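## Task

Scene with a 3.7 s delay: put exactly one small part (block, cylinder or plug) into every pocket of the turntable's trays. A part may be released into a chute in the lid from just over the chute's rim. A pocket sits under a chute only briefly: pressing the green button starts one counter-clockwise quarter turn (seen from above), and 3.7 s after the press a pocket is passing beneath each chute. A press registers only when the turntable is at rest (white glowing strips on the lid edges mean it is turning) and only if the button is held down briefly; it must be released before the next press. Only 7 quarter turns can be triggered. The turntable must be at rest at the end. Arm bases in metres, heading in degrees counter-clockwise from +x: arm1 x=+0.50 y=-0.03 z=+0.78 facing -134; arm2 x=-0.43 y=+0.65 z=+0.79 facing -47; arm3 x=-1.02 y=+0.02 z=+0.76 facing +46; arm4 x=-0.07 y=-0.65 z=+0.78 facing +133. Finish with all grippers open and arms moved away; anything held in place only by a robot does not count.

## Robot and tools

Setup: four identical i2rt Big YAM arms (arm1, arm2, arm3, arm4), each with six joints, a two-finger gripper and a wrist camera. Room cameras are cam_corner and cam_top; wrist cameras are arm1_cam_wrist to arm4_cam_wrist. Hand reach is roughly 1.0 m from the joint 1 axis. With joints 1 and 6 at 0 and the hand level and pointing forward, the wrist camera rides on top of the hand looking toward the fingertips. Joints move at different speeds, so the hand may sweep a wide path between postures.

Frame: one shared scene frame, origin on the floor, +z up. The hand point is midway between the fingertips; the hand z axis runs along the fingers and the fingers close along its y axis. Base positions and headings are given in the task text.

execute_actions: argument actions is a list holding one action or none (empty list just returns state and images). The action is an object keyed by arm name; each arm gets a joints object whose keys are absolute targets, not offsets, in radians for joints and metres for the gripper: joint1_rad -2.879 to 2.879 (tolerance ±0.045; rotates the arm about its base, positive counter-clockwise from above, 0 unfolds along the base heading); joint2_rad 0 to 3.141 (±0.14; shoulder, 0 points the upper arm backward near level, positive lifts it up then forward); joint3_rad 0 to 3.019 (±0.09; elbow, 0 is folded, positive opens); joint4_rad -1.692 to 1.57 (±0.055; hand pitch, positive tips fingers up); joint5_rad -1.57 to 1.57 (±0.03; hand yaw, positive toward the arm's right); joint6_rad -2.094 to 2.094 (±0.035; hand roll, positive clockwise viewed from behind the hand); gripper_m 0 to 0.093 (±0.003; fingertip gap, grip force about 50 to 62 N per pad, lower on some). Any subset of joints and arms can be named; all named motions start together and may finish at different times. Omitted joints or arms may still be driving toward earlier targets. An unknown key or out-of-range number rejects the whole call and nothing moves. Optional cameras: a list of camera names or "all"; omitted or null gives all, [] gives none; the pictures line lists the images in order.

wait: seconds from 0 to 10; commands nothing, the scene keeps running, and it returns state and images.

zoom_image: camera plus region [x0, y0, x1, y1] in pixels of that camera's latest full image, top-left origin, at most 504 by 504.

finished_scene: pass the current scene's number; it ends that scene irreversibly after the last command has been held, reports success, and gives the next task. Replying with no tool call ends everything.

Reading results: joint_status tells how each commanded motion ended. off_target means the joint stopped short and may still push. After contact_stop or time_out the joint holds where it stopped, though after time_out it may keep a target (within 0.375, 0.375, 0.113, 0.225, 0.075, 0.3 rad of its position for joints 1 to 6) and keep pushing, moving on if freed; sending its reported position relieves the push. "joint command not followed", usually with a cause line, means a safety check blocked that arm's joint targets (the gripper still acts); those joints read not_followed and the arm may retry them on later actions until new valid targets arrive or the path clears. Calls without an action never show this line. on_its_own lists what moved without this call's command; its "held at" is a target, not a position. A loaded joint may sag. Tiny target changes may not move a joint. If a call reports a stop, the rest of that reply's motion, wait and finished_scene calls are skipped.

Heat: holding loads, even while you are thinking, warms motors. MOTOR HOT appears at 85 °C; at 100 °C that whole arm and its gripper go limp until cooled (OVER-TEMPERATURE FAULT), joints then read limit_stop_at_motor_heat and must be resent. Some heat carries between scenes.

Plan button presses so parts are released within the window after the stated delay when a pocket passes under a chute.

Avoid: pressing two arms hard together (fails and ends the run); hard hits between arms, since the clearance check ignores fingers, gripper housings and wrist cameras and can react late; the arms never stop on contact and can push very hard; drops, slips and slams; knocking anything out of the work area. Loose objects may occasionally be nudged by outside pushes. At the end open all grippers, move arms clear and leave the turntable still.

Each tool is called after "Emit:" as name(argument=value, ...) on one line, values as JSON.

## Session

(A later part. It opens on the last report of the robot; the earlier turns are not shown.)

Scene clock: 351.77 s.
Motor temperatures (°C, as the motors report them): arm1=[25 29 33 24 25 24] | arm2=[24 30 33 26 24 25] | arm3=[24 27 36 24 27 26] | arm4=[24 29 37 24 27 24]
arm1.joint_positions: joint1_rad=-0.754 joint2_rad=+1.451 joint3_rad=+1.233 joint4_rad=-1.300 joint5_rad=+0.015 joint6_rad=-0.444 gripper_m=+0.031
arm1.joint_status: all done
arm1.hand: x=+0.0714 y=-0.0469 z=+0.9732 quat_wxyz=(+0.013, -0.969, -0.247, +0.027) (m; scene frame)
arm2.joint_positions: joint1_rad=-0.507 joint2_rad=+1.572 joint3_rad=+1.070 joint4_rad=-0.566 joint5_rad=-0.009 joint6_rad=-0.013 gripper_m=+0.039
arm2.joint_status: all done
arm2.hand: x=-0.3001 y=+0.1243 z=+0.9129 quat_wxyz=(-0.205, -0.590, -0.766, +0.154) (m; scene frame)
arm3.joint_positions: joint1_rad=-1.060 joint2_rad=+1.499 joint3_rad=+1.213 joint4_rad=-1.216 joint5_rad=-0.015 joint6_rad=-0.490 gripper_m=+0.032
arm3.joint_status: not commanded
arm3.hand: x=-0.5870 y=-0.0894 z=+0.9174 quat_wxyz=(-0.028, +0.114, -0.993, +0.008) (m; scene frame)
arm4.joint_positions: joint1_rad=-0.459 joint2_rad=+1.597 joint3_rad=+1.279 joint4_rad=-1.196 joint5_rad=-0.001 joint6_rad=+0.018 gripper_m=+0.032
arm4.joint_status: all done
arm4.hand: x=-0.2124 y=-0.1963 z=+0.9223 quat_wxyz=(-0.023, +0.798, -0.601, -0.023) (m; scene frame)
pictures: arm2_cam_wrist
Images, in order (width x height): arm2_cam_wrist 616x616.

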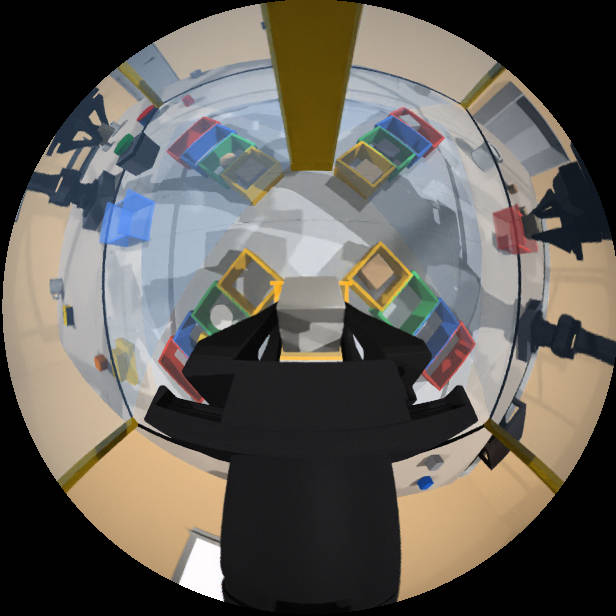

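Emit:
execute_actions(actions=[{"arm1":{"joints":{"joint2_rad":1.57}}}], cameras=[])

Emit:
execute_actions(actions=[{"arm1":{"joints":{"joint1_rad":-0.99,"joint2_rad":1.695,"joint3_rad":1.47}}}], cameras=[])

Emit:
wait(seconds=1.75)

Emit:
execute_actions(actions=[{"arm1":{"joints":{"gripper_m":0.06}},"arm2":{"joints":{"gripper_m":0.06}},"arm3":{"joints":{"gripper_m":0.06}}}], cameras=[])

Emit:
execute_actions(actions=[{"arm1":{"joints":{"joint2_rad":0.85,"joint3_rad":0.8,"joint4_rad":-1.5,"gripper_m":0.09}},"arm2":{"joints":{"joint2_rad":0.8,"joint3_rad":0.9,"joint4_rad":-1.4,"gripper_m":0.09}},"arm3":{"joints":{"joint2_rad":1.0,"joint3_rad":0.94,"joint4_rad":-1.45,"gripper_m":0.09}}}], cameras=[])

Emit:
execute_actions(actions=[{"arm1":{"joints":{"joint1_rad":1.615,"joint6_rad":0.5}},"arm3":{"joints":{"joint1_rad":-2.07,"joint6_rad":-0.6}}}], cameras=[])

Emit:
execute_actions(actions=[{"arm1":{"joints":{"joint2_rad":1.785,"joint3_rad":1.19,"joint4_rad":-0.94}},"arm3":{"joints":{"joint2_rad":1.57,"joint4_rad":-0.93}}}], cameras=["arm1_cam_wrist","arm3_cam_wrist","cam_top"])

Scene clock: 373.40 s.
Motor temperatures (°C, as the motors report them): arm1=[25 29 33 24 25 24] | arm2=[24 30 34 26 24 25] | arm3=[24 27 36 24 27 26] | arm4=[24 29 38 24 27 24]
arm1.joint_positions: joint1_rad=-0.754 joint2_rad=+1.548 joint3_rad=+1.242 joint4_rad=-1.300 joint5_rad=+0.018 joint6_rad=-0.445 gripper_m=+0.031
arm1.joint_status: all done
arm1.hand: x=+0.0647 y=-0.0468 z=+0.9363 quat_wxyz=(+0.006, -0.969, -0.248, -0.017) (m; scene frame)
arm2.joint_positions: joint1_rad=-0.507 joint2_rad=+1.572 joint3_rad=+1.070 joint4_rad=-0.566 joint5_rad=-0.009 joint6_rad=-0.013 gripper_m=+0.039
arm2.joint_status: not commanded
arm2.hand: x=-0.3001 y=+0.1243 z=+0.9129 quat_wxyz=(-0.205, -0.590, -0.766, +0.154) (m; scene frame)
arm3.joint_positions: joint1_rad=-1.060 joint2_rad=+1.499 joint3_rad=+1.213 joint4_rad=-1.216 joint5_rad=-0.015 joint6_rad=-0.490 gripper_m=+0.032
arm3.joint_status: not commanded
arm3.hand: x=-0.5870 y=-0.0894 z=+0.9174 quat_wxyz=(-0.028, +0.114, -0.993, +0.008) (m; scene frame)
arm4.joint_positions: joint1_rad=-0.459 joint2_rad=+1.597 joint3_rad=+1.279 joint4_rad=-1.196 joint5_rad=-0.001 joint6_rad=+0.018 gripper_m=+0.032
arm4.joint_status: not commanded
arm4.hand: x=-0.2124 y=-0.1963 z=+0.9223 quat_wxyz=(-0.023, +0.798, -0.601, -0.023) (m; scene frame)
pictures: none
No camera images: the call's "cameras" was empty. Leave "cameras" out to get every camera's image.

Scene clock: 374.57 s.
Motor temperatures (°C, as the motors report them): arm1=[25 29 33 24 25 24] | arm2=[24 30 34 26 24 25] | arm3=[24 27 36 24 27 26] | arm4=[24 29 38 24 27 24]
arm1.joint_positions: joint1_rad=-1.003 joint2_rad=+1.703 joint3_rad=+1.425 joint4_rad=-1.299 joint5_rad=+0.016 joint6_rad=-0.445 gripper_m=+0.031
arm1.joint_status: all done
arm1.hand: x=+0.0058 y=+0.0738 z=+0.9333 quat_wxyz=(+0.007, -0.992, -0.126, -0.003) (m; scene frame)
arm2.joint_positions: joint1_rad=-0.507 joint2_rad=+1.572 joint3_rad=+1.070 joint4_rad=-0.566 joint5_rad=-0.009 joint6_rad=-0.013 gripper_m=+0.039
arm2.joint_status: not commanded
arm2.hand: x=-0.3001 y=+0.1243 z=+0.9129 quat_wxyz=(-0.205, -0.590, -0.766, +0.154) (m; scene frame)
arm3.joint_positions: joint1_rad=-1.060 joint2_rad=+1.499 joint3_rad=+1.213 joint4_rad=-1.216 joint5_rad=-0.015 joint6_rad=-0.490 gripper_m=+0.032
arm3.joint_status: not commanded
arm3.hand: x=-0.5870 y=-0.0894 z=+0.9174 quat_wxyz=(-0.028, +0.114, -0.993, +0.008) (m; scene frame)
arm4.joint_positions: joint1_rad=-0.459 joint2_rad=+1.597 joint3_rad=+1.279 joint4_rad=-1.196 joint5_rad=-0.001 joint6_rad=+0.018 gripper_m=+0.032
arm4.joint_status: not commanded
arm4.hand: x=-0.2124 y=-0.1963 z=+0.9223 quat_wxyz=(-0.023, +0.798, -0.601, -0.023) (m; scene frame)
pictures: none
No camera images: the call's "cameras" was empty. Leave "cameras" out to get every camera's image.

Scene clock: 376.33 s.
Motor temperatures (°C, as the motors report them): arm1=[25 29 33 24 25 24] | arm2=[24 30 34 26 24 25] | arm3=[24 27 36 24 27 26] | arm4=[24 29 38 24 27 24]
arm1.joint_positions: joint1_rad=-1.003 joint2_rad=+1.703 joint3_rad=+1.425 joint4_rad=-1.299 joint5_rad=+0.016 joint6_rad=-0.445 gripper_m=+0.031
arm1.joint_status: all done
arm1.hand: x=+0.0058 y=+0.0738 z=+0.9333 quat_wxyz=(+0.007, -0.992, -0.126, -0.003) (m; scene frame)
arm2.joint_positions: joint1_rad=-0.507 joint2_rad=+1.572 joint3_rad=+1.070 joint4_rad=-0.566 joint5_rad=-0.009 joint6_rad=-0.013 gripper_m=+0.039
arm2.joint_status: not commanded
arm2.hand: x=-0.3001 y=+0.1243 z=+0.9129 quat_wxyz=(-0.205, -0.590, -0.766, +0.154) (m; scene frame)
arm3.joint_positions: joint1_rad=-1.060 joint2_rad=+1.499 joint3_rad=+1.213 joint4_rad=-1.216 joint5_rad=-0.015 joint6_rad=-0.490 gripper_m=+0.032
arm3.joint_status: not commanded
arm3.hand: x=-0.5870 y=-0.0894 z=+0.9174 quat_wxyz=(-0.028, +0.114, -0.993, +0.008) (m; scene frame)
arm4.joint_positions: joint1_rad=-0.459 joint2_rad=+1.597 joint3_rad=+1.279 joint4_rad=-1.196 joint5_rad=-0.001 joint6_rad=+0.018 gripper_m=+0.032
arm4.joint_status: not commanded
arm4.hand: x=-0.2124 y=-0.1963 z=+0.9223 quat_wxyz=(-0.023, +0.798, -0.601, -0.023) (m; scene frame)
wait: 1.77 s; at rest by 0.27 s
pictures: arm1_cam_wrist, arm2_cam_wrist, arm3_cam_wrist, arm4_cam_wrist, cam_corner, cam_top
Images, in order (width x height): arm1_cam_wrist 616x616, arm2_cam_wrist 616x616, arm3_cam_wrist 616x616, arm4_cam_wrist 616x616, cam_corner 672x504, cam_top 672x504.

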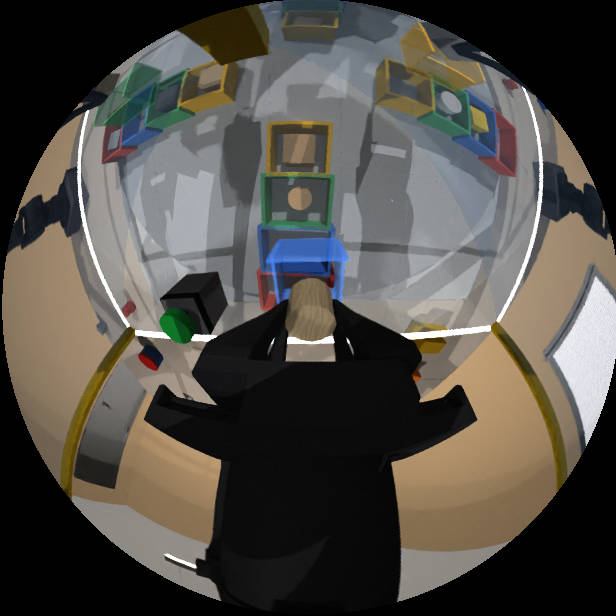

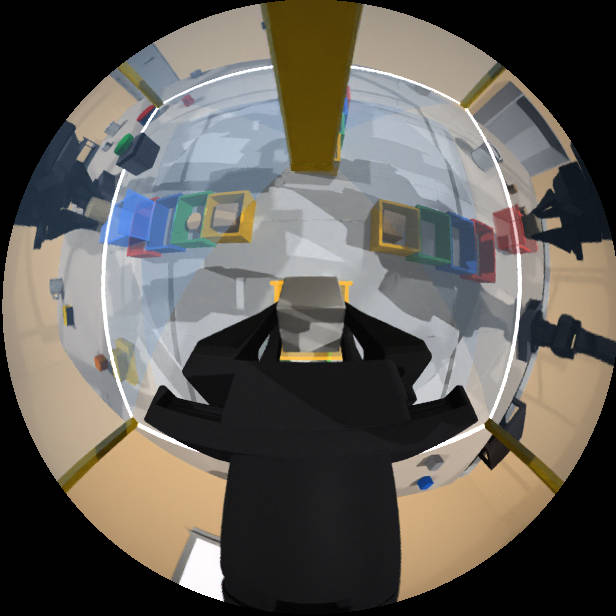

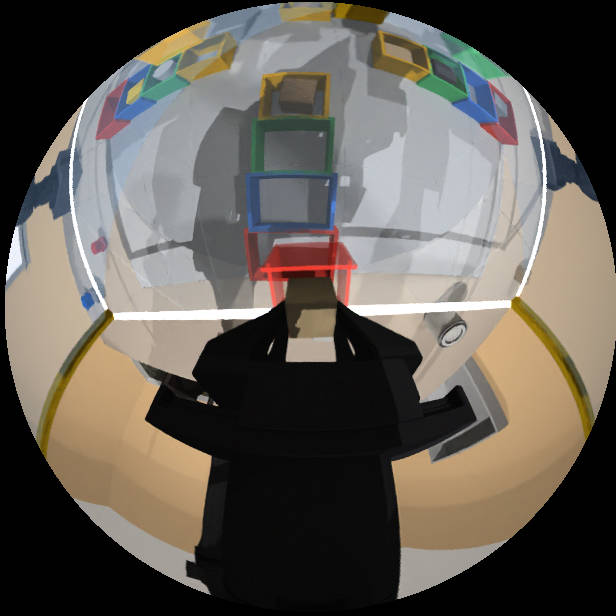

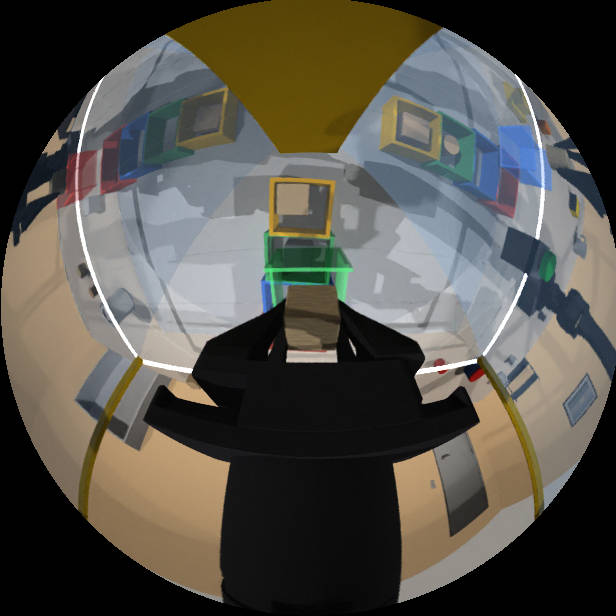

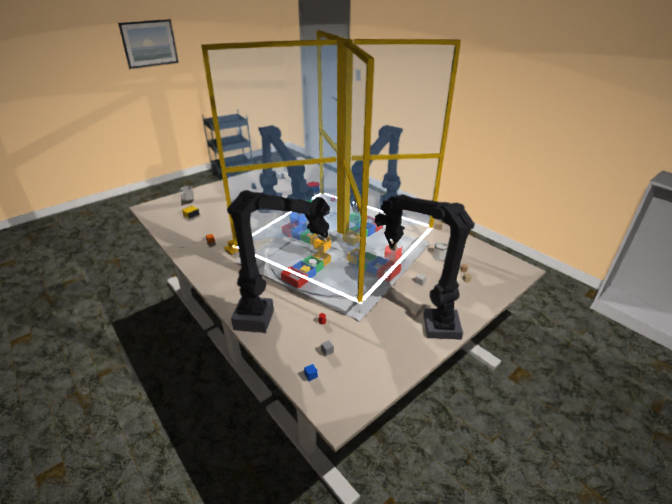

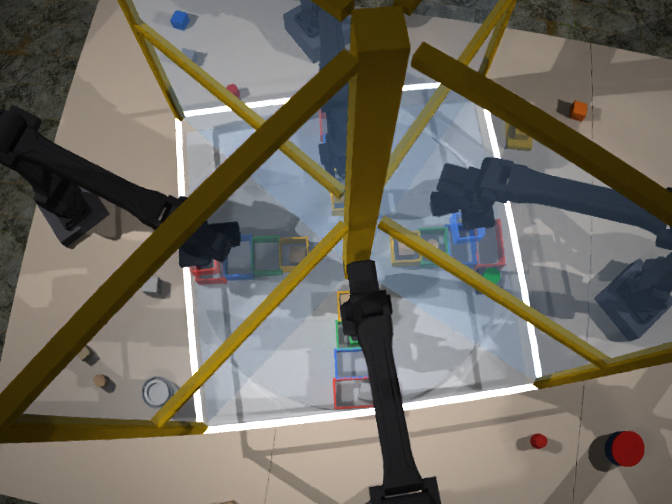

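Scene clock: 376.93 s.
Motor temperatures (°C, as the motors report them): arm1=[25 29 33 24 25 24] | arm2=[24 30 34 26 24 25] | arm3=[24 27 36 24 27 26] | arm4=[24 29 38 24 27 24]
arm1.joint_positions: joint1_rad=-1.003 joint2_rad=+1.703 joint3_rad=+1.425 joint4_rad=-1.299 joint5_rad=+0.016 joint6_rad=-0.445 gripper_m=+0.060
arm1.joint_status: all done
arm1.hand: x=+0.0058 y=+0.0738 z=+0.9333 quat_wxyz=(+0.007, -0.992, -0.126, -0.003) (m; scene frame)
arm2.joint_positions: joint1_rad=-0.507 joint2_rad=+1.572 joint3_rad=+1.070 joint4_rad=-0.566 joint5_rad=-0.009 joint6_rad=-0.013 gripper_m=+0.060
arm2.joint_status: all done
arm2.hand: x=-0.3001 y=+0.1243 z=+0.9129 quat_wxyz=(-0.205, -0.590, -0.766, +0.154) (m; scene frame)
arm3.joint_positions: joint1_rad=-1.060 joint2_rad=+1.499 joint3_rad=+1.213 joint4_rad=-1.216 joint5_rad=-0.015 joint6_rad=-0.490 gripper_m=+0.060
arm3.joint_status: all done
arm3.hand: x=-0.5870 y=-0.0894 z=+0.9174 quat_wxyz=(-0.028, +0.114, -0.993, +0.008) (m; scene frame)
arm4.joint_positions: joint1_rad=-0.459 joint2_rad=+1.597 joint3_rad=+1.279 joint4_rad=-1.196 joint5_rad=-0.001 joint6_rad=+0.018 gripper_m=+0.032
arm4.joint_status: not commanded
arm4.hand: x=-0.2124 y=-0.1963 z=+0.9223 quat_wxyz=(-0.023, +0.798, -0.601, -0.023) (m; scene frame)
pictures: none
No camera images: the call's "cameras" was empty. Leave "cameras" out to get every camera's image.

Scene clock: 378.40 s.
Motor temperatures (°C, as the motors report them): arm1=[25 29 33 24 25 24] | arm2=[24 30 34 26 24 25] | arm3=[24 27 36 24 27 26] | arm4=[24 29 38 24 27 24]
arm1.joint_positions: joint1_rad=-1.003 joint2_rad=+0.850 joint3_rad=+0.801 joint4_rad=-1.495 joint5_rad=+0.016 joint6_rad=-0.445 gripper_m=+0.090
arm1.joint_status: all done
arm1.hand: x=+0.2945 y=+0.0175 z=+0.9812 quat_wxyz=(+0.012, -0.992, -0.126, +0.013) (m; scene frame)
arm2.joint_positions: joint1_rad=-0.507 joint2_rad=+0.791 joint3_rad=+0.902 joint4_rad=-1.384 joint5_rad=-0.009 joint6_rad=-0.012 gripper_m=+0.090
arm2.joint_status: all done
arm2.hand: x=-0.3705 y=+0.4057 z=+1.0534 quat_wxyz=(-0.126, -0.603, -0.782, +0.092) (m; scene frame)
arm3.joint_positions: joint1_rad=-1.060 joint2_rad=+0.996 joint3_rad=+0.949 joint4_rad=-1.443 joint5_rad=-0.015 joint6_rad=-0.491 gripper_m=+0.090
arm3.joint_status: all done
arm3.hand: x=-0.7519 y=-0.0443 z=+0.9815 quat_wxyz=(-0.033, +0.114, -0.993, +0.011) (m; scene frame)
arm4.joint_positions: joint1_rad=-0.459 joint2_rad=+1.597 joint3_rad=+1.279 joint4_rad=-1.196 joint5_rad=-0.001 joint6_rad=+0.018 gripper_m=+0.032
arm4.joint_status: not commanded
arm4.hand: x=-0.2124 y=-0.1963 z=+0.9223 quat_wxyz=(-0.023, +0.798, -0.601, -0.023) (m; scene frame)
pictures: none
No camera images: the call's "cameras" was empty. Leave "cameras" out to get every camera's image.

Scene clock: 380.70 s.
Motor temperatures (°C, as the motors report them): arm1=[25 29 33 24 25 24] | arm2=[24 30 34 26 24 25] | arm3=[24 27 36 24 27 26] | arm4=[24 29 39 24 27 24]
arm1.joint_positions: joint1_rad=+1.604 joint2_rad=+0.850 joint3_rad=+0.801 joint4_rad=-1.495 joint5_rad=+0.015 joint6_rad=+0.484 gripper_m=+0.090
arm1.joint_status: all done
arm1.hand: x=+0.6565 y=-0.1685 z=+0.9796 quat_wxyz=(-0.011, -0.569, -0.822, +0.010) (m; scene frame)
arm2.joint_positions: joint1_rad=-0.507 joint2_rad=+0.791 joint3_rad=+0.902 joint4_rad=-1.384 joint5_rad=-0.009 joint6_rad=-0.012 gripper_m=+0.090
arm2.joint_status: not commanded
arm2.hand: x=-0.3705 y=+0.4057 z=+1.0534 quat_wxyz=(-0.126, -0.603, -0.782, +0.092) (m; scene frame)
arm3.joint_positions: joint1_rad=-2.069 joint2_rad=+0.996 joint3_rad=+0.949 joint4_rad=-1.443 joint5_rad=-0.014 joint6_rad=-0.590 gripper_m=+0.090
arm3.joint_status: all done
arm3.hand: x=-0.9345 y=-0.2364 z=+0.9852 quat_wxyz=(-0.025, -0.333, -0.942, +0.033) (m; scene frame)
arm4.joint_positions: joint1_rad=-0.459 joint2_rad=+1.597 joint3_rad=+1.279 joint4_rad=-1.196 joint5_rad=-0.001 joint6_rad=+0.018 gripper_m=+0.032
arm4.joint_status: not commanded
arm4.hand: x=-0.2124 y=-0.1963 z=+0.9223 quat_wxyz=(-0.023, +0.798, -0.601, -0.023) (m; scene frame)
pictures: none
No camera images: the call's "cameras" was empty. Leave "cameras" out to get every camera's image.

Scene clock: 382.30 s.
Motor temperatures (°C, as the motors report them): arm1=[25 29 33 24 25 24] | arm2=[24 29 34 26 24 25] | arm3=[24 27 36 24 27 26] | arm4=[24 29 39 24 27 24]
arm1.joint_positions: joint1_rad=+1.604 joint2_rad=+1.797 joint3_rad=+1.180 joint4_rad=-0.951 joint5_rad=+0.015 joint6_rad=+0.485 gripper_m=+0.090
arm1.joint_status: all done
arm1.hand: x=+0.8604 y=-0.3509 z=+0.8007 quat_wxyz=(+0.001, -0.570, -0.822, +0.009) (m; scene frame)
arm2.joint_positions: joint1_rad=-0.507 joint2_rad=+0.791 joint3_rad=+0.902 joint4_rad=-1.384 joint5_rad=-0.009 joint6_rad=-0.012 gripper_m=+0.090
arm2.joint_status: not commanded
arm2.hand: x=-0.3705 y=+0.4057 z=+1.0534 quat_wxyz=(-0.126, -0.603, -0.782, +0.092) (m; scene frame)
arm3.joint_positions: joint1_rad=-2.069 joint2_rad=+1.564 joint3_rad=+0.943 joint4_rad=-0.940 joint5_rad=-0.014 joint6_rad=-0.591 gripper_m=+0.090
arm3.joint_status: all done
arm3.hand: x=-0.8997 y=-0.3582 z=+0.8049 quat_wxyz=(-0.004, -0.334, -0.943, +0.005) (m; scene frame)
arm4.joint_positions: joint1_rad=-0.459 joint2_rad=+1.597 joint3_rad=+1.279 joint4_rad=-1.196 joint5_rad=-0.001 joint6_rad=+0.018 gripper_m=+0.032
arm4.joint_status: not commanded
arm4.hand: x=-0.2124 y=-0.1963 z=+0.9223 quat_wxyz=(-0.023, +0.798, -0.601, -0.023) (m; scene frame)
pictures: arm1_cam_wrist, arm3_cam_wrist, cam_top
Images, in order (width x height): arm1_cam_wrist 616x616, arm3_cam_wrist 616x616, cam_top 672x504.

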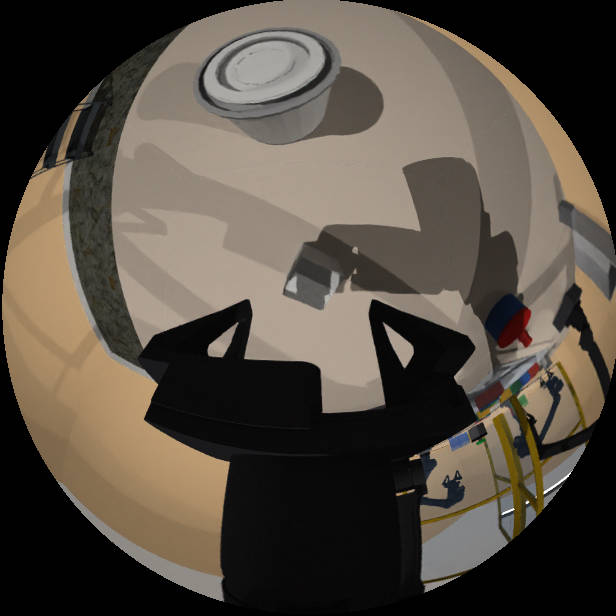

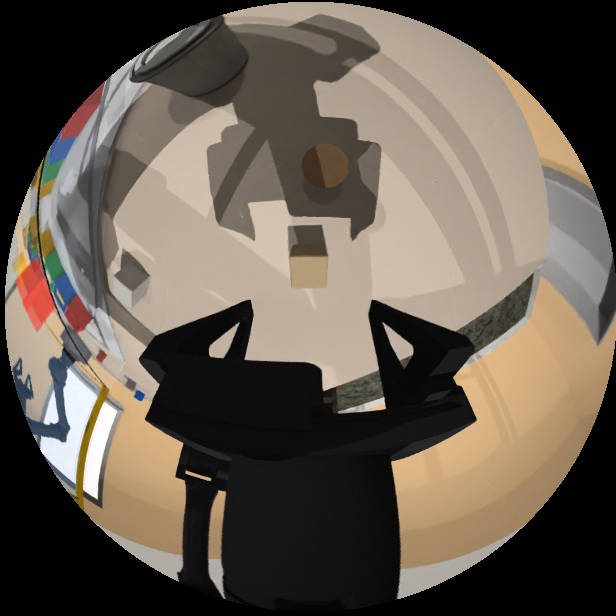

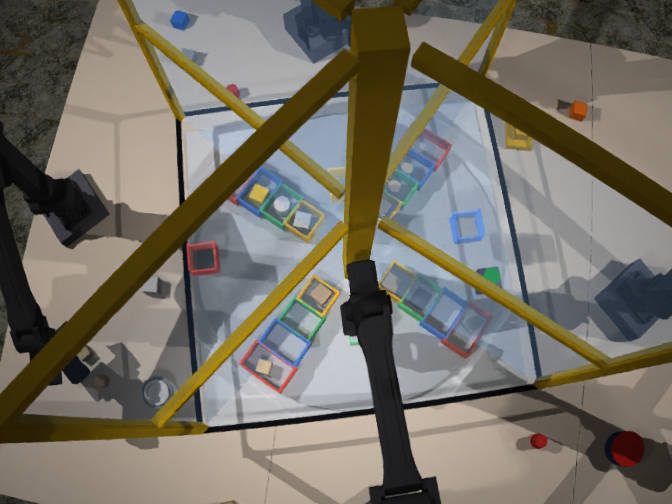

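Emit:
execute_actions(actions=[{"arm1":{"joints":{"joint1_rad":1.585,"joint2_rad":1.903,"joint4_rad":-0.86,"joint6_rad":0.85}},"arm3":{"joints":{"joint1_rad":-2.05,"joint2_rad":1.71,"joint4_rad":-0.83}}}], cameras=[])

Emit:
execute_actions(actions=[{"arm1":{"joints":{"gripper_m":0.015}},"arm3":{"joints":{"gripper_m":0.008}}}], cameras=[])

Emit:
execute_actions(actions=[{"arm1":{"joints":{"joint1_rad":1.2,"joint2_rad":0.85,"joint3_rad":0.85,"joint4_rad":-1.5}},"arm3":{"joints":{"joint2_rad":1.0,"joint3_rad":0.95,"joint4_rad":-1.4}}}], cameras=[])

Emit:
execute_actions(actions=[{"arm1":{"joints":{"joint1_rad":-0.765,"joint6_rad":-0.46}},"arm3":{"joints":{"joint1_rad":-1.06,"joint6_rad":-0.48,"joint3_rad":1.25,"joint4_rad":-1.21}}}], cameras=[])

Emit:
execute_actions(actions=[{"arm1":{"joints":{"joint2_rad":1.44,"joint3_rad":1.275,"joint4_rad":-1.295}},"arm3":{"joints":{"joint2_rad":1.49}}}], cameras=["arm1_cam_wrist","arm3_cam_wrist"])

Scene clock: 397.87 s.
Motor temperatures (°C, as the motors report them): arm1=[25 30 32 24 25 24] | arm2=[24 29 33 26 24 25] | arm3=[24 27 34 24 27 26] | arm4=[24 29 39 24 27 24]
arm1.joint_positions: joint1_rad=+1.600 joint2_rad=+1.907 joint3_rad=+1.180 joint4_rad=-0.871 joint5_rad=+0.015 joint6_rad=+0.833 gripper_m=+0.090
arm1.joint_status: all done
arm1.hand: x=+0.8622 y=-0.3552 z=+0.7492 quat_wxyz=(+0.015, -0.705, -0.709, +0.010) (m; scene frame)
arm2.joint_positions: joint1_rad=-0.507 joint2_rad=+0.791 joint3_rad=+0.902 joint4_rad=-1.384 joint5_rad=-0.009 joint6_rad=-0.012 gripper_m=+0.090
arm2.joint_status: not commanded
arm2.hand: x=-0.3705 y=+0.4057 z=+1.0534 quat_wxyz=(-0.126, -0.603, -0.782, +0.092) (m; scene frame)
arm3.joint_positions: joint1_rad=-2.056 joint2_rad=+1.709 joint3_rad=+0.943 joint4_rad=-0.839 joint5_rad=-0.014 joint6_rad=-0.591 gripper_m=+0.090
arm3.joint_status: all done
arm3.hand: x=-0.8932 y=-0.3646 z=+0.7490 quat_wxyz=(+0.010, -0.328, -0.944, -0.013) (m; scene frame)
arm4.joint_positions: joint1_rad=-0.459 joint2_rad=+1.597 joint3_rad=+1.279 joint4_rad=-1.196 joint5_rad=-0.001 joint6_rad=+0.018 gripper_m=+0.032
arm4.joint_status: not commanded
arm4.hand: x=-0.2124 y=-0.1963 z=+0.9223 quat_wxyz=(-0.023, +0.798, -0.601, -0.023) (m; scene frame)
pictures: none
No camera images: the call's "cameras" was empty. Leave "cameras" out to get every camera's image.

Scene clock: 398.57 s.
Motor temperatures (°C, as the motors report them): arm1=[25 30 32 24 25 24] | arm2=[24 29 33 26 24 25] | arm3=[24 27 34 24 27 26] | arm4=[24 29 39 24 27 24]
arm1.joint_positions: joint1_rad=+1.600 joint2_rad=+1.907 joint3_rad=+1.180 joint4_rad=-0.871 joint5_rad=+0.015 joint6_rad=+0.834 gripper_m=+0.040
arm1.joint_status: gripper_m off_target (ended at +0.040, target +0.015)
arm1.hand: x=+0.8623 y=-0.3553 z=+0.7492 quat_wxyz=(+0.014, -0.705, -0.709, +0.010) (m; scene frame)
arm2.joint_positions: joint1_rad=-0.507 joint2_rad=+0.791 joint3_rad=+0.902 joint4_rad=-1.384 joint5_rad=-0.009 joint6_rad=-0.012 gripper_m=+0.090
arm2.joint_status: not commanded
arm2.hand: x=-0.3705 y=+0.4057 z=+1.0534 quat_wxyz=(-0.126, -0.603, -0.782, +0.092) (m; scene frame)
arm3.joint_positions: joint1_rad=-2.056 joint2_rad=+1.709 joint3_rad=+0.943 joint4_rad=-0.839 joint5_rad=-0.015 joint6_rad=-0.591 gripper_m=+0.032
arm3.joint_status: gripper_m off_target (ended at +0.032, target +0.008)
arm3.hand: x=-0.8931 y=-0.3646 z=+0.7490 quat_wxyz=(+0.009, -0.328, -0.944, -0.013) (m; scene frame)
arm4.joint_positions: joint1_rad=-0.459 joint2_rad=+1.597 joint3_rad=+1.279 joint4_rad=-1.196 joint5_rad=-0.001 joint6_rad=+0.018 gripper_m=+0.032
arm4.joint_status: not commanded
arm4.hand: x=-0.2124 y=-0.1963 z=+0.9223 quat_wxyz=(-0.023, +0.798, -0.601, -0.023) (m; scene frame)
pictures: none
No camera images: the call's "cameras" was empty. Leave "cameras" out to get every camera's image.

Scene clock: 400.07 s.
Motor temperatures (°C, as the motors report them): arm1=[25 30 32 24 25 24] | arm2=[24 29 33 26 24 25] | arm3=[24 27 34 24 27 26] | arm4=[24 29 39 24 27 24]
arm1.joint_positions: joint1_rad=+1.194 joint2_rad=+0.850 joint3_rad=+0.848 joint4_rad=-1.491 joint5_rad=+0.017 joint6_rad=+0.836 gripper_m=+0.039
arm1.joint_status: all done
arm1.hand: x=+0.5919 y=-0.2307 z=+0.9985 quat_wxyz=(-0.036, -0.834, -0.551, +0.016) (m; scene frame)
arm2.joint_positions: joint1_rad=-0.507 joint2_rad=+0.791 joint3_rad=+0.902 joint4_rad=-1.384 joint5_rad=-0.009 joint6_rad=-0.012 gripper_m=+0.090
arm2.joint_status: not commanded
arm2.hand: x=-0.3705 y=+0.4057 z=+1.0534 quat_wxyz=(-0.126, -0.603, -0.782, +0.092) (m; scene frame)
arm3.joint_positions: joint1_rad=-2.056 joint2_rad=+1.002 joint3_rad=+0.943 joint4_rad=-1.392 joint5_rad=-0.015 joint6_rad=-0.591 gripper_m=+0.032
arm3.joint_status: all done
arm3.hand: x=-0.9276 y=-0.2466 z=+0.9827 quat_wxyz=(-0.037, -0.327, -0.943, +0.049) (m; scene frame)
arm4.joint_positions: joint1_rad=-0.459 joint2_rad=+1.597 joint3_rad=+1.279 joint4_rad=-1.196 joint5_rad=-0.001 joint6_rad=+0.018 gripper_m=+0.032
arm4.joint_status: not commanded
arm4.hand: x=-0.2124 y=-0.1963 z=+0.9223 quat_wxyz=(-0.023, +0.798, -0.601, -0.023) (m; scene frame)
pictures: none
No camera images: the call's "cameras" was empty. Leave "cameras" out to get every camera's image.

Scene clock: 402.13 s.
Motor temperatures (°C, as the motors report them): arm1=[25 30 32 24 25 24] | arm2=[24 29 33 26 24 25] | arm3=[24 27 35 24 27 26] | arm4=[24 29 39 24 27 24]
arm1.joint_positions: joint1_rad=-0.754 joint2_rad=+0.850 joint3_rad=+0.848 joint4_rad=-1.491 joint5_rad=+0.016 joint6_rad=-0.444 gripper_m=+0.039
arm1.joint_status: all done
arm1.hand: x=+0.2772 y=-0.0353 z=+0.9998 quat_wxyz=(+0.016, -0.968, -0.247, +0.039) (m; scene frame)
arm2.joint_positions: joint1_rad=-0.507 joint2_rad=+0.791 joint3_rad=+0.902 joint4_rad=-1.384 joint5_rad=-0.009 joint6_rad=-0.012 gripper_m=+0.090
arm2.joint_status: not commanded
arm2.hand: x=-0.3705 y=+0.4057 z=+1.0534 quat_wxyz=(-0.126, -0.603, -0.782, +0.092) (m; scene frame)
arm3.joint_positions: joint1_rad=-1.060 joint2_rad=+1.002 joint3_rad=+1.214 joint4_rad=-1.215 joint5_rad=-0.015 joint6_rad=-0.490 gripper_m=+0.032
arm3.joint_status: all done
arm3.hand: x=-0.6471 y=-0.0710 z=+1.1174 quat_wxyz=(-0.257, +0.112, -0.955, +0.099) (m; scene frame)
arm4.joint_positions: joint1_rad=-0.459 joint2_rad=+1.597 joint3_rad=+1.279 joint4_rad=-1.196 joint5_rad=-0.001 joint6_rad=+0.018 gripper_m=+0.032
arm4.joint_status: not commanded
arm4.hand: x=-0.2124 y=-0.1963 z=+0.9223 quat_wxyz=(-0.023, +0.798, -0.601, -0.023) (m; scene frame)
pictures: none
No camera images: the call's "cameras" was empty. Leave "cameras" out to get every camera's image.

Scene clock: 403.53 s.
Motor temperatures (°C, as the motors report them): arm1=[25 30 33 24 25 24] | arm2=[24 29 33 26 24 25] | arm3=[24 27 35 24 27 26] | arm4=[24 29 39 24 27 24]
arm1.joint_positions: joint1_rad=-0.754 joint2_rad=+1.456 joint3_rad=+1.230 joint4_rad=-1.299 joint5_rad=+0.016 joint6_rad=-0.445 gripper_m=+0.039
arm1.joint_status: all done
arm1.hand: x=+0.0718 y=-0.0468 z=+0.9703 quat_wxyz=(+0.013, -0.969, -0.247, +0.024) (m; scene frame)
arm2.joint_positions: joint1_rad=-0.507 joint2_rad=+0.791 joint3_rad=+0.902 joint4_rad=-1.384 joint5_rad=-0.009 joint6_rad=-0.012 gripper_m=+0.090
arm2.joint_status: not commanded
arm2.hand: x=-0.3705 y=+0.4057 z=+1.0534 quat_wxyz=(-0.126, -0.603, -0.782, +0.092) (m; scene frame)
arm3.joint_positions: joint1_rad=-1.060 joint2_rad=+1.500 joint3_rad=+1.214 joint4_rad=-1.215 joint5_rad=-0.015 joint6_rad=-0.489 gripper_m=+0.032
arm3.joint_status: all done
arm3.hand: x=-0.5863 y=-0.0894 z=+0.9177 quat_wxyz=(-0.029, +0.113, -0.993, +0.008) (m; scene frame)
arm4.joint_positions: joint1_rad=-0.459 joint2_rad=+1.597 joint3_rad=+1.279 joint4_rad=-1.196 joint5_rad=-0.001 joint6_rad=+0.018 gripper_m=+0.032
arm4.joint_status: not commanded
arm4.hand: x=-0.2124 y=-0.1963 z=+0.9223 quat_wxyz=(-0.023, +0.798, -0.601, -0.023) (m; scene frame)
pictures: arm1_cam_wrist, arm3_cam_wrist
Images, in order (width x height): arm1_cam_wrist 616x616, arm3_cam_wrist 616x616.

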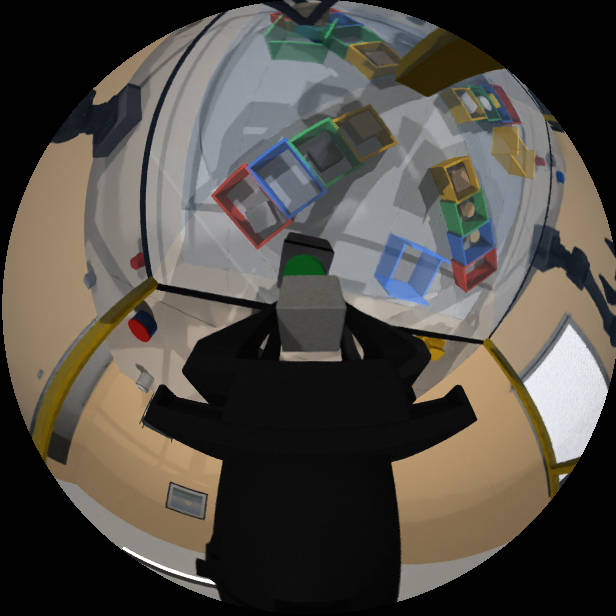

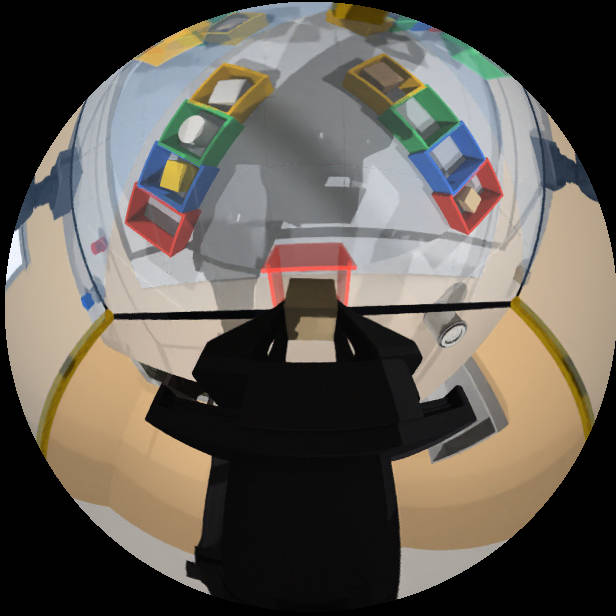

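Emit:
execute_actions(actions=[{"arm1":{"joints":{"joint2_rad":1.565,"joint3_rad":1.235}}}], cameras=[])

Emit:
execute_actions(actions=[{"arm1":{"joints":{"joint1_rad":-0.99,"joint2_rad":1.695,"joint3_rad":1.47}}}], cameras=[])

Emit:
wait(seconds=1.7)

Emit:
execute_actions(actions=[{"arm1":{"joints":{"gripper_m":0.06}},"arm4":{"joints":{"gripper_m":0.06}},"arm3":{"joints":{"gripper_m":0.06}}}], cameras=[])

Emit:
execute_actions(actions=[{"arm1":{"joints":{"joint2_rad":1.1,"joint3_rad":1.0,"joint4_rad":-1.45,"gripper_m":0.09}},"arm4":{"joints":{"joint2_rad":0.8,"joint3_rad":0.9,"joint4_rad":-1.4,"gripper_m":0.09}},"arm3":{"joints":{"joint2_rad":1.0,"joint3_rad":0.94,"joint4_rad":-1.45,"gripper_m":0.09}}}], cameras=[])

Emit:
execute_actions(actions=[{"arm1":{"joints":{"joint1_rad":-2.06,"joint6_rad":0.3}},"arm3":{"joints":{"joint1_rad":-1.975,"joint6_rad":0.3}}}], cameras=[])

Emit:
execute_actions(actions=[{"arm1":{"joints":{"joint2_rad":1.955,"joint3_rad":1.48,"joint4_rad":-1.045}},"arm3":{"joints":{"joint2_rad":1.775,"joint3_rad":1.25,"joint4_rad":-1.005}}}], cameras=["arm1_cam_wrist","arm3_cam_wrist","cam_top"])

Scene clock: 423.40 s.
Motor temperatures (°C, as the motors report them): arm1=[25 30 35 24 25 24] | arm2=[24 29 33 26 24 25] | arm3=[24 27 36 24 27 26] | arm4=[24 29 39 24 27 24]
arm1.joint_positions: joint1_rad=-0.754 joint2_rad=+1.540 joint3_rad=+1.235 joint4_rad=-1.301 joint5_rad=+0.016 joint6_rad=-0.445 gripper_m=+0.039
arm1.joint_status: all done
arm1.hand: x=+0.0674 y=-0.0470 z=+0.9375 quat_wxyz=(+0.005, -0.969, -0.248, -0.016) (m; scene frame)
arm2.joint_positions: joint1_rad=-0.507 joint2_rad=+0.791 joint3_rad=+0.902 joint4_rad=-1.384 joint5_rad=-0.009 joint6_rad=-0.012 gripper_m=+0.090
arm2.joint_status: not commanded
arm2.hand: x=-0.3705 y=+0.4057 z=+1.0534 quat_wxyz=(-0.126, -0.603, -0.782, +0.092) (m; scene frame)
arm3.joint_positions: joint1_rad=-1.060 joint2_rad=+1.500 joint3_rad=+1.214 joint4_rad=-1.215 joint5_rad=-0.015 joint6_rad=-0.489 gripper_m=+0.032
arm3.joint_status: not commanded
arm3.hand: x=-0.5863 y=-0.0894 z=+0.9177 quat_wxyz=(-0.029, +0.113, -0.993, +0.008) (m; scene frame)
arm4.joint_positions: joint1_rad=-0.459 joint2_rad=+1.597 joint3_rad=+1.279 joint4_rad=-1.196 joint5_rad=-0.001 joint6_rad=+0.018 gripper_m=+0.032
arm4.joint_status: not commanded
arm4.hand: x=-0.2124 y=-0.1963 z=+0.9223 quat_wxyz=(-0.023, +0.798, -0.601, -0.023) (m; scene frame)
pictures: none
No camera images: the call's "cameras" was empty. Leave "cameras" out to get every camera's image.

Scene clock: 424.57 s.
Motor temperatures (°C, as the motors report them): arm1=[25 30 35 24 25 24] | arm2=[24 29 33 26 24 25] | arm3=[24 27 36 24 27 26] | arm4=[24 29 40 24 27 24]
arm1.joint_positions: joint1_rad=-1.002 joint2_rad=+1.707 joint3_rad=+1.420 joint4_rad=-1.298 joint5_rad=+0.017 joint6_rad=-0.445 gripper_m=+0.039
arm1.joint_status: all done
arm1.hand: x=+0.0074 y=+0.0734 z=+0.9295 quat_wxyz=(+0.006, -0.992, -0.126, -0.007) (m; scene frame)
arm2.joint_positions: joint1_rad=-0.507 joint2_rad=+0.791 joint3_rad=+0.902 joint4_rad=-1.384 joint5_rad=-0.009 joint6_rad=-0.012 gripper_m=+0.090
arm2.joint_status: not commanded
arm2.hand: x=-0.3705 y=+0.4057 z=+1.0534 quat_wxyz=(-0.126, -0.603, -0.782, +0.092) (m; scene frame)
arm3.joint_positions: joint1_rad=-1.060 joint2_rad=+1.500 joint3_rad=+1.214 joint4_rad=-1.215 joint5_rad=-0.015 joint6_rad=-0.489 gripper_m=+0.032
arm3.joint_status: not commanded
arm3.hand: x=-0.5863 y=-0.0894 z=+0.9177 quat_wxyz=(-0.029, +0.113, -0.993, +0.008) (m; scene frame)
arm4.joint_positions: joint1_rad=-0.459 joint2_rad=+1.597 joint3_rad=+1.279 joint4_rad=-1.196 joint5_rad=-0.001 joint6_rad=+0.018 gripper_m=+0.032
arm4.joint_status: not commanded
arm4.hand: x=-0.2124 y=-0.1963 z=+0.9223 quat_wxyz=(-0.023, +0.798, -0.601, -0.023) (m; scene frame)
pictures: none
No camera images: the call's "cameras" was empty. Leave "cameras" out to get every camera's image.

Scene clock: 426.27 s.
Motor temperatures (°C, as the motors report them): arm1=[25 30 35 24 25 24] | arm2=[24 29 33 26 24 25] | arm3=[24 27 36 24 27 26] | arm4=[24 29 40 24 27 24]
arm1.joint_positions: joint1_rad=-1.002 joint2_rad=+1.707 joint3_rad=+1.420 joint4_rad=-1.298 joint5_rad=+0.017 joint6_rad=-0.445 gripper_m=+0.039
arm1.joint_status: all done
arm1.hand: x=+0.0074 y=+0.0734 z=+0.9295 quat_wxyz=(+0.006, -0.992, -0.126, -0.007) (m; scene frame)
arm2.joint_positions: joint1_rad=-0.507 joint2_rad=+0.791 joint3_rad=+0.902 joint4_rad=-1.384 joint5_rad=-0.009 joint6_rad=-0.012 gripper_m=+0.090
arm2.joint_status: not commanded
arm2.hand: x=-0.3705 y=+0.4057 z=+1.0534 quat_wxyz=(-0.126, -0.603, -0.782, +0.092) (m; scene frame)
arm3.joint_positions: joint1_rad=-1.060 joint2_rad=+1.500 joint3_rad=+1.214 joint4_rad=-1.215 joint5_rad=-0.015 joint6_rad=-0.489 gripper_m=+0.032
arm3.joint_status: not commanded
arm3.hand: x=-0.5863 y=-0.0894 z=+0.9177 quat_wxyz=(-0.029, +0.113, -0.993, +0.008) (m; scene frame)
arm4.joint_positions: joint1_rad=-0.459 joint2_rad=+1.597 joint3_rad=+1.279 joint4_rad=-1.196 joint5_rad=-0.001 joint6_rad=+0.018 gripper_m=+0.032
arm4.joint_status: not commanded
arm4.hand: x=-0.2124 y=-0.1963 z=+0.9223 quat_wxyz=(-0.023, +0.798, -0.601, -0.023) (m; scene frame)
wait: 1.70 s; at rest by 0.27 s
pictures: arm1_cam_wrist, arm2_cam_wrist, arm3_cam_wrist, arm4_cam_wrist, cam_corner, cam_top
Images, in order (width x height): arm1_cam_wrist 616x616, arm2_cam_wrist 616x616, arm3_cam_wrist 616x616, arm4_cam_wrist 616x616, cam_corner 672x504, cam_top 672x504.

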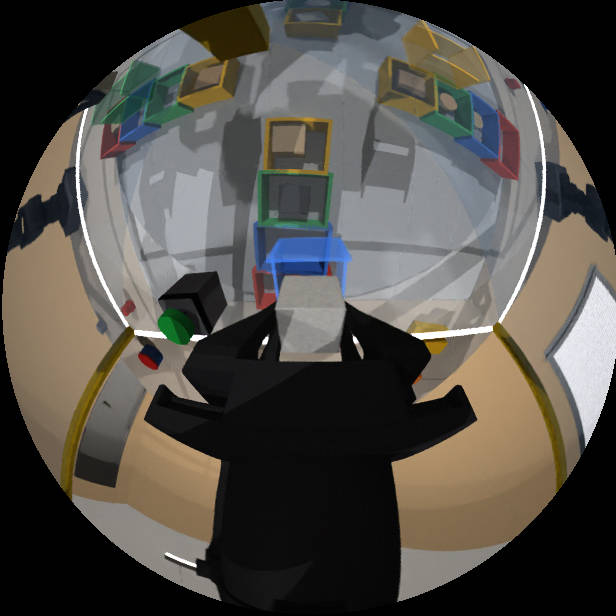

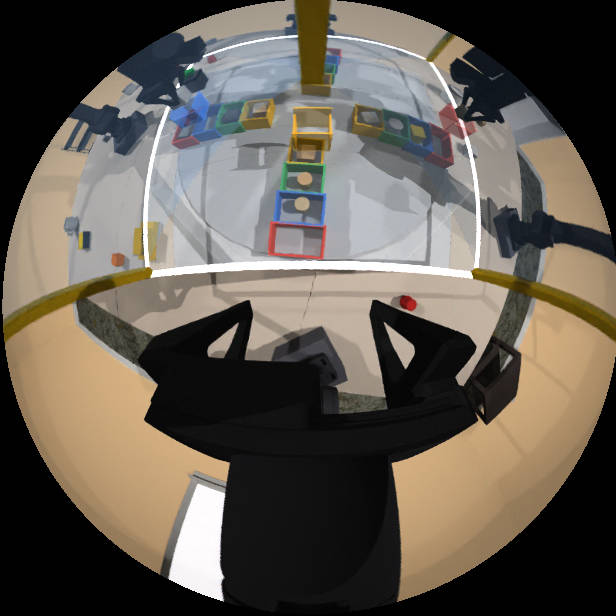

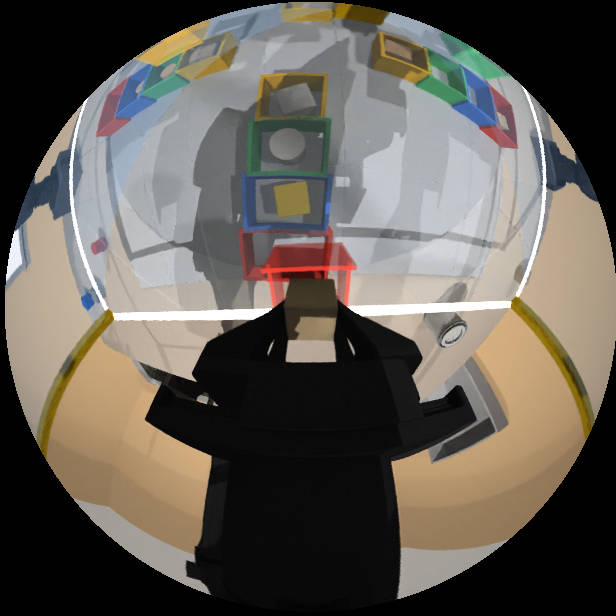

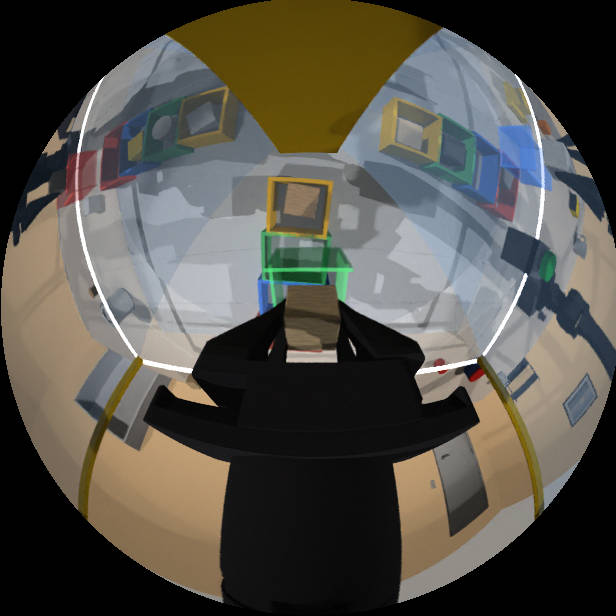

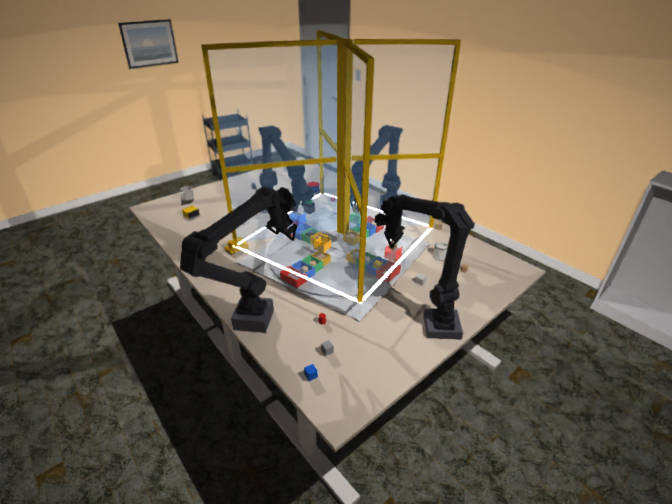

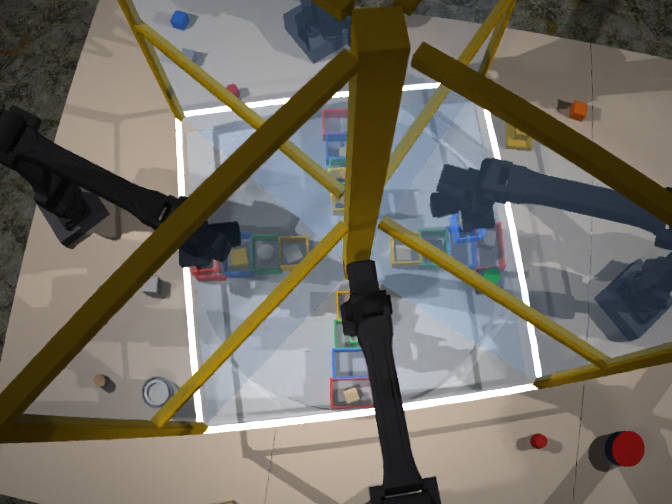

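Scene clock: 426.87 s.
Motor temperatures (°C, as the motors report them): arm1=[25 30 35 24 25 24] | arm2=[24 29 33 26 24 25] | arm3=[24 27 36 24 27 26] | arm4=[24 29 40 24 27 24]
arm1.joint_positions: joint1_rad=-1.002 joint2_rad=+1.707 joint3_rad=+1.423 joint4_rad=-1.298 joint5_rad=+0.017 joint6_rad=-0.445 gripper_m=+0.060
arm1.joint_status: all done
arm1.hand: x=+0.0062 y=+0.0737 z=+0.9308 quat_wxyz=(+0.006, -0.992, -0.126, -0.006) (m; scene frame)
arm2.joint_positions: joint1_rad=-0.507 joint2_rad=+0.791 joint3_rad=+0.902 joint4_rad=-1.384 joint5_rad=-0.009 joint6_rad=-0.012 gripper_m=+0.090
arm2.joint_status: not commanded
arm2.hand: x=-0.3705 y=+0.4057 z=+1.0534 quat_wxyz=(-0.126, -0.603, -0.782, +0.092) (m; scene frame)
arm3.joint_positions: joint1_rad=-1.060 joint2_rad=+1.500 joint3_rad=+1.214 joint4_rad=-1.215 joint5_rad=-0.015 joint6_rad=-0.489 gripper_m=+0.060
arm3.joint_status: all done
arm3.hand: x=-0.5863 y=-0.0894 z=+0.9177 quat_wxyz=(-0.029, +0.113, -0.993, +0.008) (m; scene frame)
arm4.joint_positions: joint1_rad=-0.459 joint2_rad=+1.597 joint3_rad=+1.279 joint4_rad=-1.196 joint5_rad=-0.001 joint6_rad=+0.019 gripper_m=+0.060
arm4.joint_status: all done
arm4.hand: x=-0.2124 y=-0.1963 z=+0.9223 quat_wxyz=(-0.023, +0.798, -0.601, -0.023) (m; scene frame)
pictures: none
No camera images: the call's "cameras" was empty. Leave "cameras" out to get every camera's image.

Scene clock: 428.40 s.
Motor temperatures (°C, as the motors report them): arm1=[25 30 35 24 25 24] | arm2=[24 29 33 26 24 25] | arm3=[24 27 36 24 27 26] | arm4=[24 29 39 24 27 24]
arm1.joint_positions: joint1_rad=-1.002 joint2_rad=+1.089 joint3_rad=+1.003 joint4_rad=-1.444 joint5_rad=+0.017 joint6_rad=-0.445 gripper_m=+0.090
arm1.joint_status: all done
arm1.hand: x=+0.2100 y=+0.0341 z=+1.0052 quat_wxyz=(+0.014, -0.992, -0.126, +0.019) (m; scene frame)
arm2.joint_positions: joint1_rad=-0.507 joint2_rad=+0.791 joint3_rad=+0.902 joint4_rad=-1.384 joint5_rad=-0.009 joint6_rad=-0.012 gripper_m=+0.090
arm2.joint_status: not commanded
arm2.hand: x=-0.3705 y=+0.4057 z=+1.0534 quat_wxyz=(-0.126, -0.603, -0.782, +0.092) (m; scene frame)
arm3.joint_positions: joint1_rad=-1.060 joint2_rad=+0.996 joint3_rad=+0.949 joint4_rad=-1.444 joint5_rad=-0.015 joint6_rad=-0.489 gripper_m=+0.090
arm3.joint_status: all done
arm3.hand: x=-0.7520 y=-0.0442 z=+0.9815 quat_wxyz=(-0.033, +0.113, -0.993, +0.010) (m; scene frame)
arm4.joint_positions: joint1_rad=-0.459 joint2_rad=+0.794 joint3_rad=+0.896 joint4_rad=-1.391 joint5_rad=-0.001 joint6_rad=+0.019 gripper_m=+0.090
arm4.joint_status: all done
arm4.hand: x=-0.1481 y=-0.4107 z=+1.0294 quat_wxyz=(-0.089, +0.791, -0.595, -0.114) (m; scene frame)
pictures: none
No camera images: the call's "cameras" was empty. Leave "cameras" out to get every camera's image.

Scene clock: 430.13 s.
Motor temperatures (°C, as the motors report them): arm1=[25 30 35 24 25 24] | arm2=[24 29 33 26 24 25] | arm3=[24 27 36 24 27 26] | arm4=[24 29 39 24 27 24]
arm1.joint_positions: joint1_rad=-2.052 joint2_rad=+1.092 joint3_rad=+1.003 joint4_rad=-1.444 joint5_rad=+0.015 joint6_rad=+0.284 gripper_m=+0.090
arm1.joint_status: all done
arm1.hand: x=+0.4079 y=+0.2564 z=+1.0034 quat_wxyz=(+0.014, -0.723, +0.691, +0.015) (m; scene frame)
arm2.joint_positions: joint1_rad=-0.507 joint2_rad=+0.791 joint3_rad=+0.902 joint4_rad=-1.384 joint5_rad=-0.009 joint6_rad=-0.012 gripper_m=+0.090
arm2.joint_status: not commanded
arm2.hand: x=-0.3705 y=+0.4057 z=+1.0534 quat_wxyz=(-0.126, -0.603, -0.782, +0.092) (m; scene frame)
arm3.joint_positions: joint1_rad=-1.974 joint2_rad=+0.996 joint3_rad=+0.949 joint4_rad=-1.444 joint5_rad=-0.015 joint6_rad=+0.290 gripper_m=+0.090
arm3.joint_status: all done
arm3.hand: x=-0.9100 y=-0.2272 z=+0.9848 quat_wxyz=(-0.037, -0.668, -0.743, +0.017) (m; scene frame)
arm4.joint_positions: joint1_rad=-0.459 joint2_rad=+0.794 joint3_rad=+0.896 joint4_rad=-1.391 joint5_rad=-0.001 joint6_rad=+0.019 gripper_m=+0.090
arm4.joint_status: not commanded
arm4.hand: x=-0.1481 y=-0.4107 z=+1.0294 quat_wxyz=(-0.089, +0.791, -0.595, -0.114) (m; scene frame)
pictures: none
No camera images: the call's "cameras" was empty. Leave "cameras" out to get every camera's image.

Scene clock: 431.87 s.
Motor temperatures (°C, as the motors report them): arm1=[25 30 35 24 25 24] | arm2=[24 29 33 26 24 25] | arm3=[24 27 36 24 27 26] | arm4=[24 29 39 24 27 24]
arm1.joint_positions: joint1_rad=-2.052 joint2_rad=+1.962 joint3_rad=+1.455 joint4_rad=-1.049 joint5_rad=+0.015 joint6_rad=+0.284 gripper_m=+0.090
arm1.joint_status: all done
arm1.hand: x=+0.3202 y=+0.5110 z=+0.8087 quat_wxyz=(+0.008, -0.722, +0.691, +0.005) (m; scene frame)
arm2.joint_positions: joint1_rad=-0.507 joint2_rad=+0.791 joint3_rad=+0.902 joint4_rad=-1.384 joint5_rad=-0.009 joint6_rad=-0.012 gripper_m=+0.090
arm2.joint_status: not commanded
arm2.hand: x=-0.3705 y=+0.4057 z=+1.0534 quat_wxyz=(-0.126, -0.603, -0.782, +0.092) (m; scene frame)
arm3.joint_positions: joint1_rad=-1.974 joint2_rad=+1.782 joint3_rad=+1.230 joint4_rad=-1.014 joint5_rad=-0.015 joint6_rad=+0.291 gripper_m=+0.090
arm3.joint_status: all done
arm3.hand: x=-0.8279 y=-0.4315 z=+0.8034 quat_wxyz=(-0.003, -0.670, -0.743, +0.001) (m; scene frame)
arm4.joint_positions: joint1_rad=-0.459 joint2_rad=+0.794 joint3_rad=+0.896 joint4_rad=-1.391 joint5_rad=-0.001 joint6_rad=+0.019 gripper_m=+0.090
arm4.joint_status: not commanded
arm4.hand: x=-0.1481 y=-0.4107 z=+1.0294 quat_wxyz=(-0.089, +0.791, -0.595, -0.114) (m; scene frame)
pictures: arm1_cam_wrist, arm3_cam_wrist, cam_top
Images, in order (width x height): arm1_cam_wrist 616x616, arm3_cam_wrist 616x616, cam_top 672x504.

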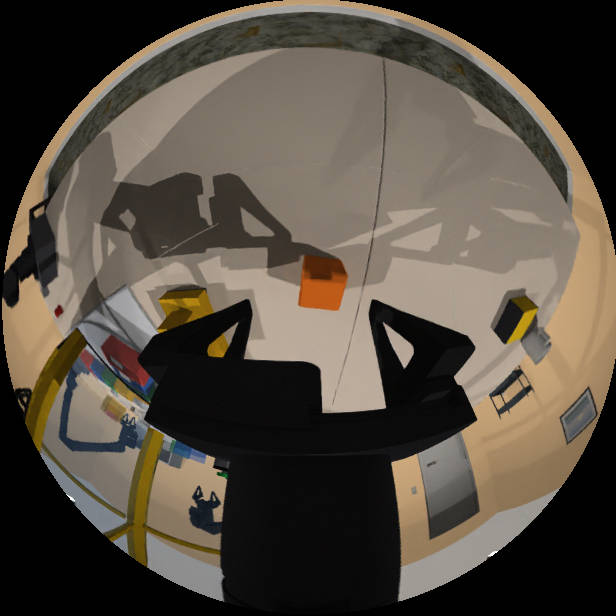

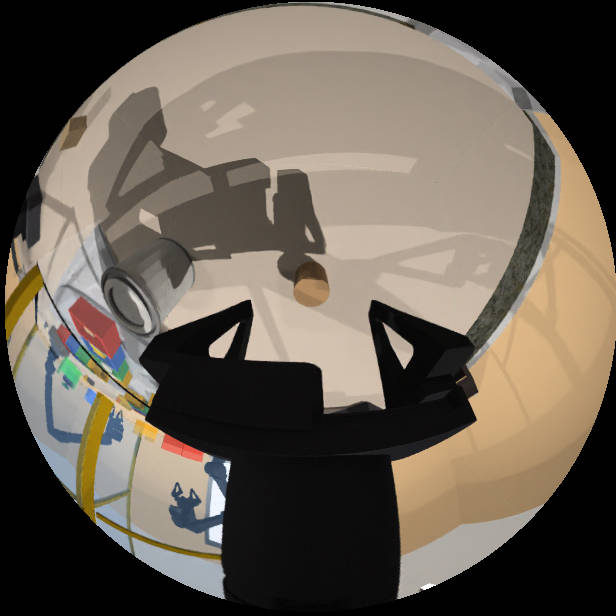

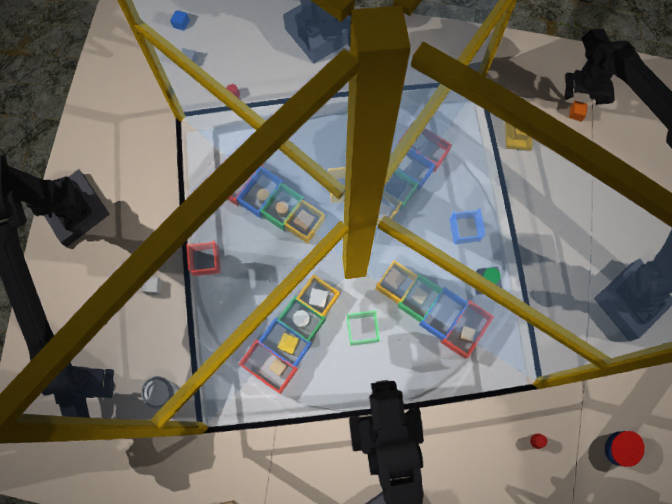

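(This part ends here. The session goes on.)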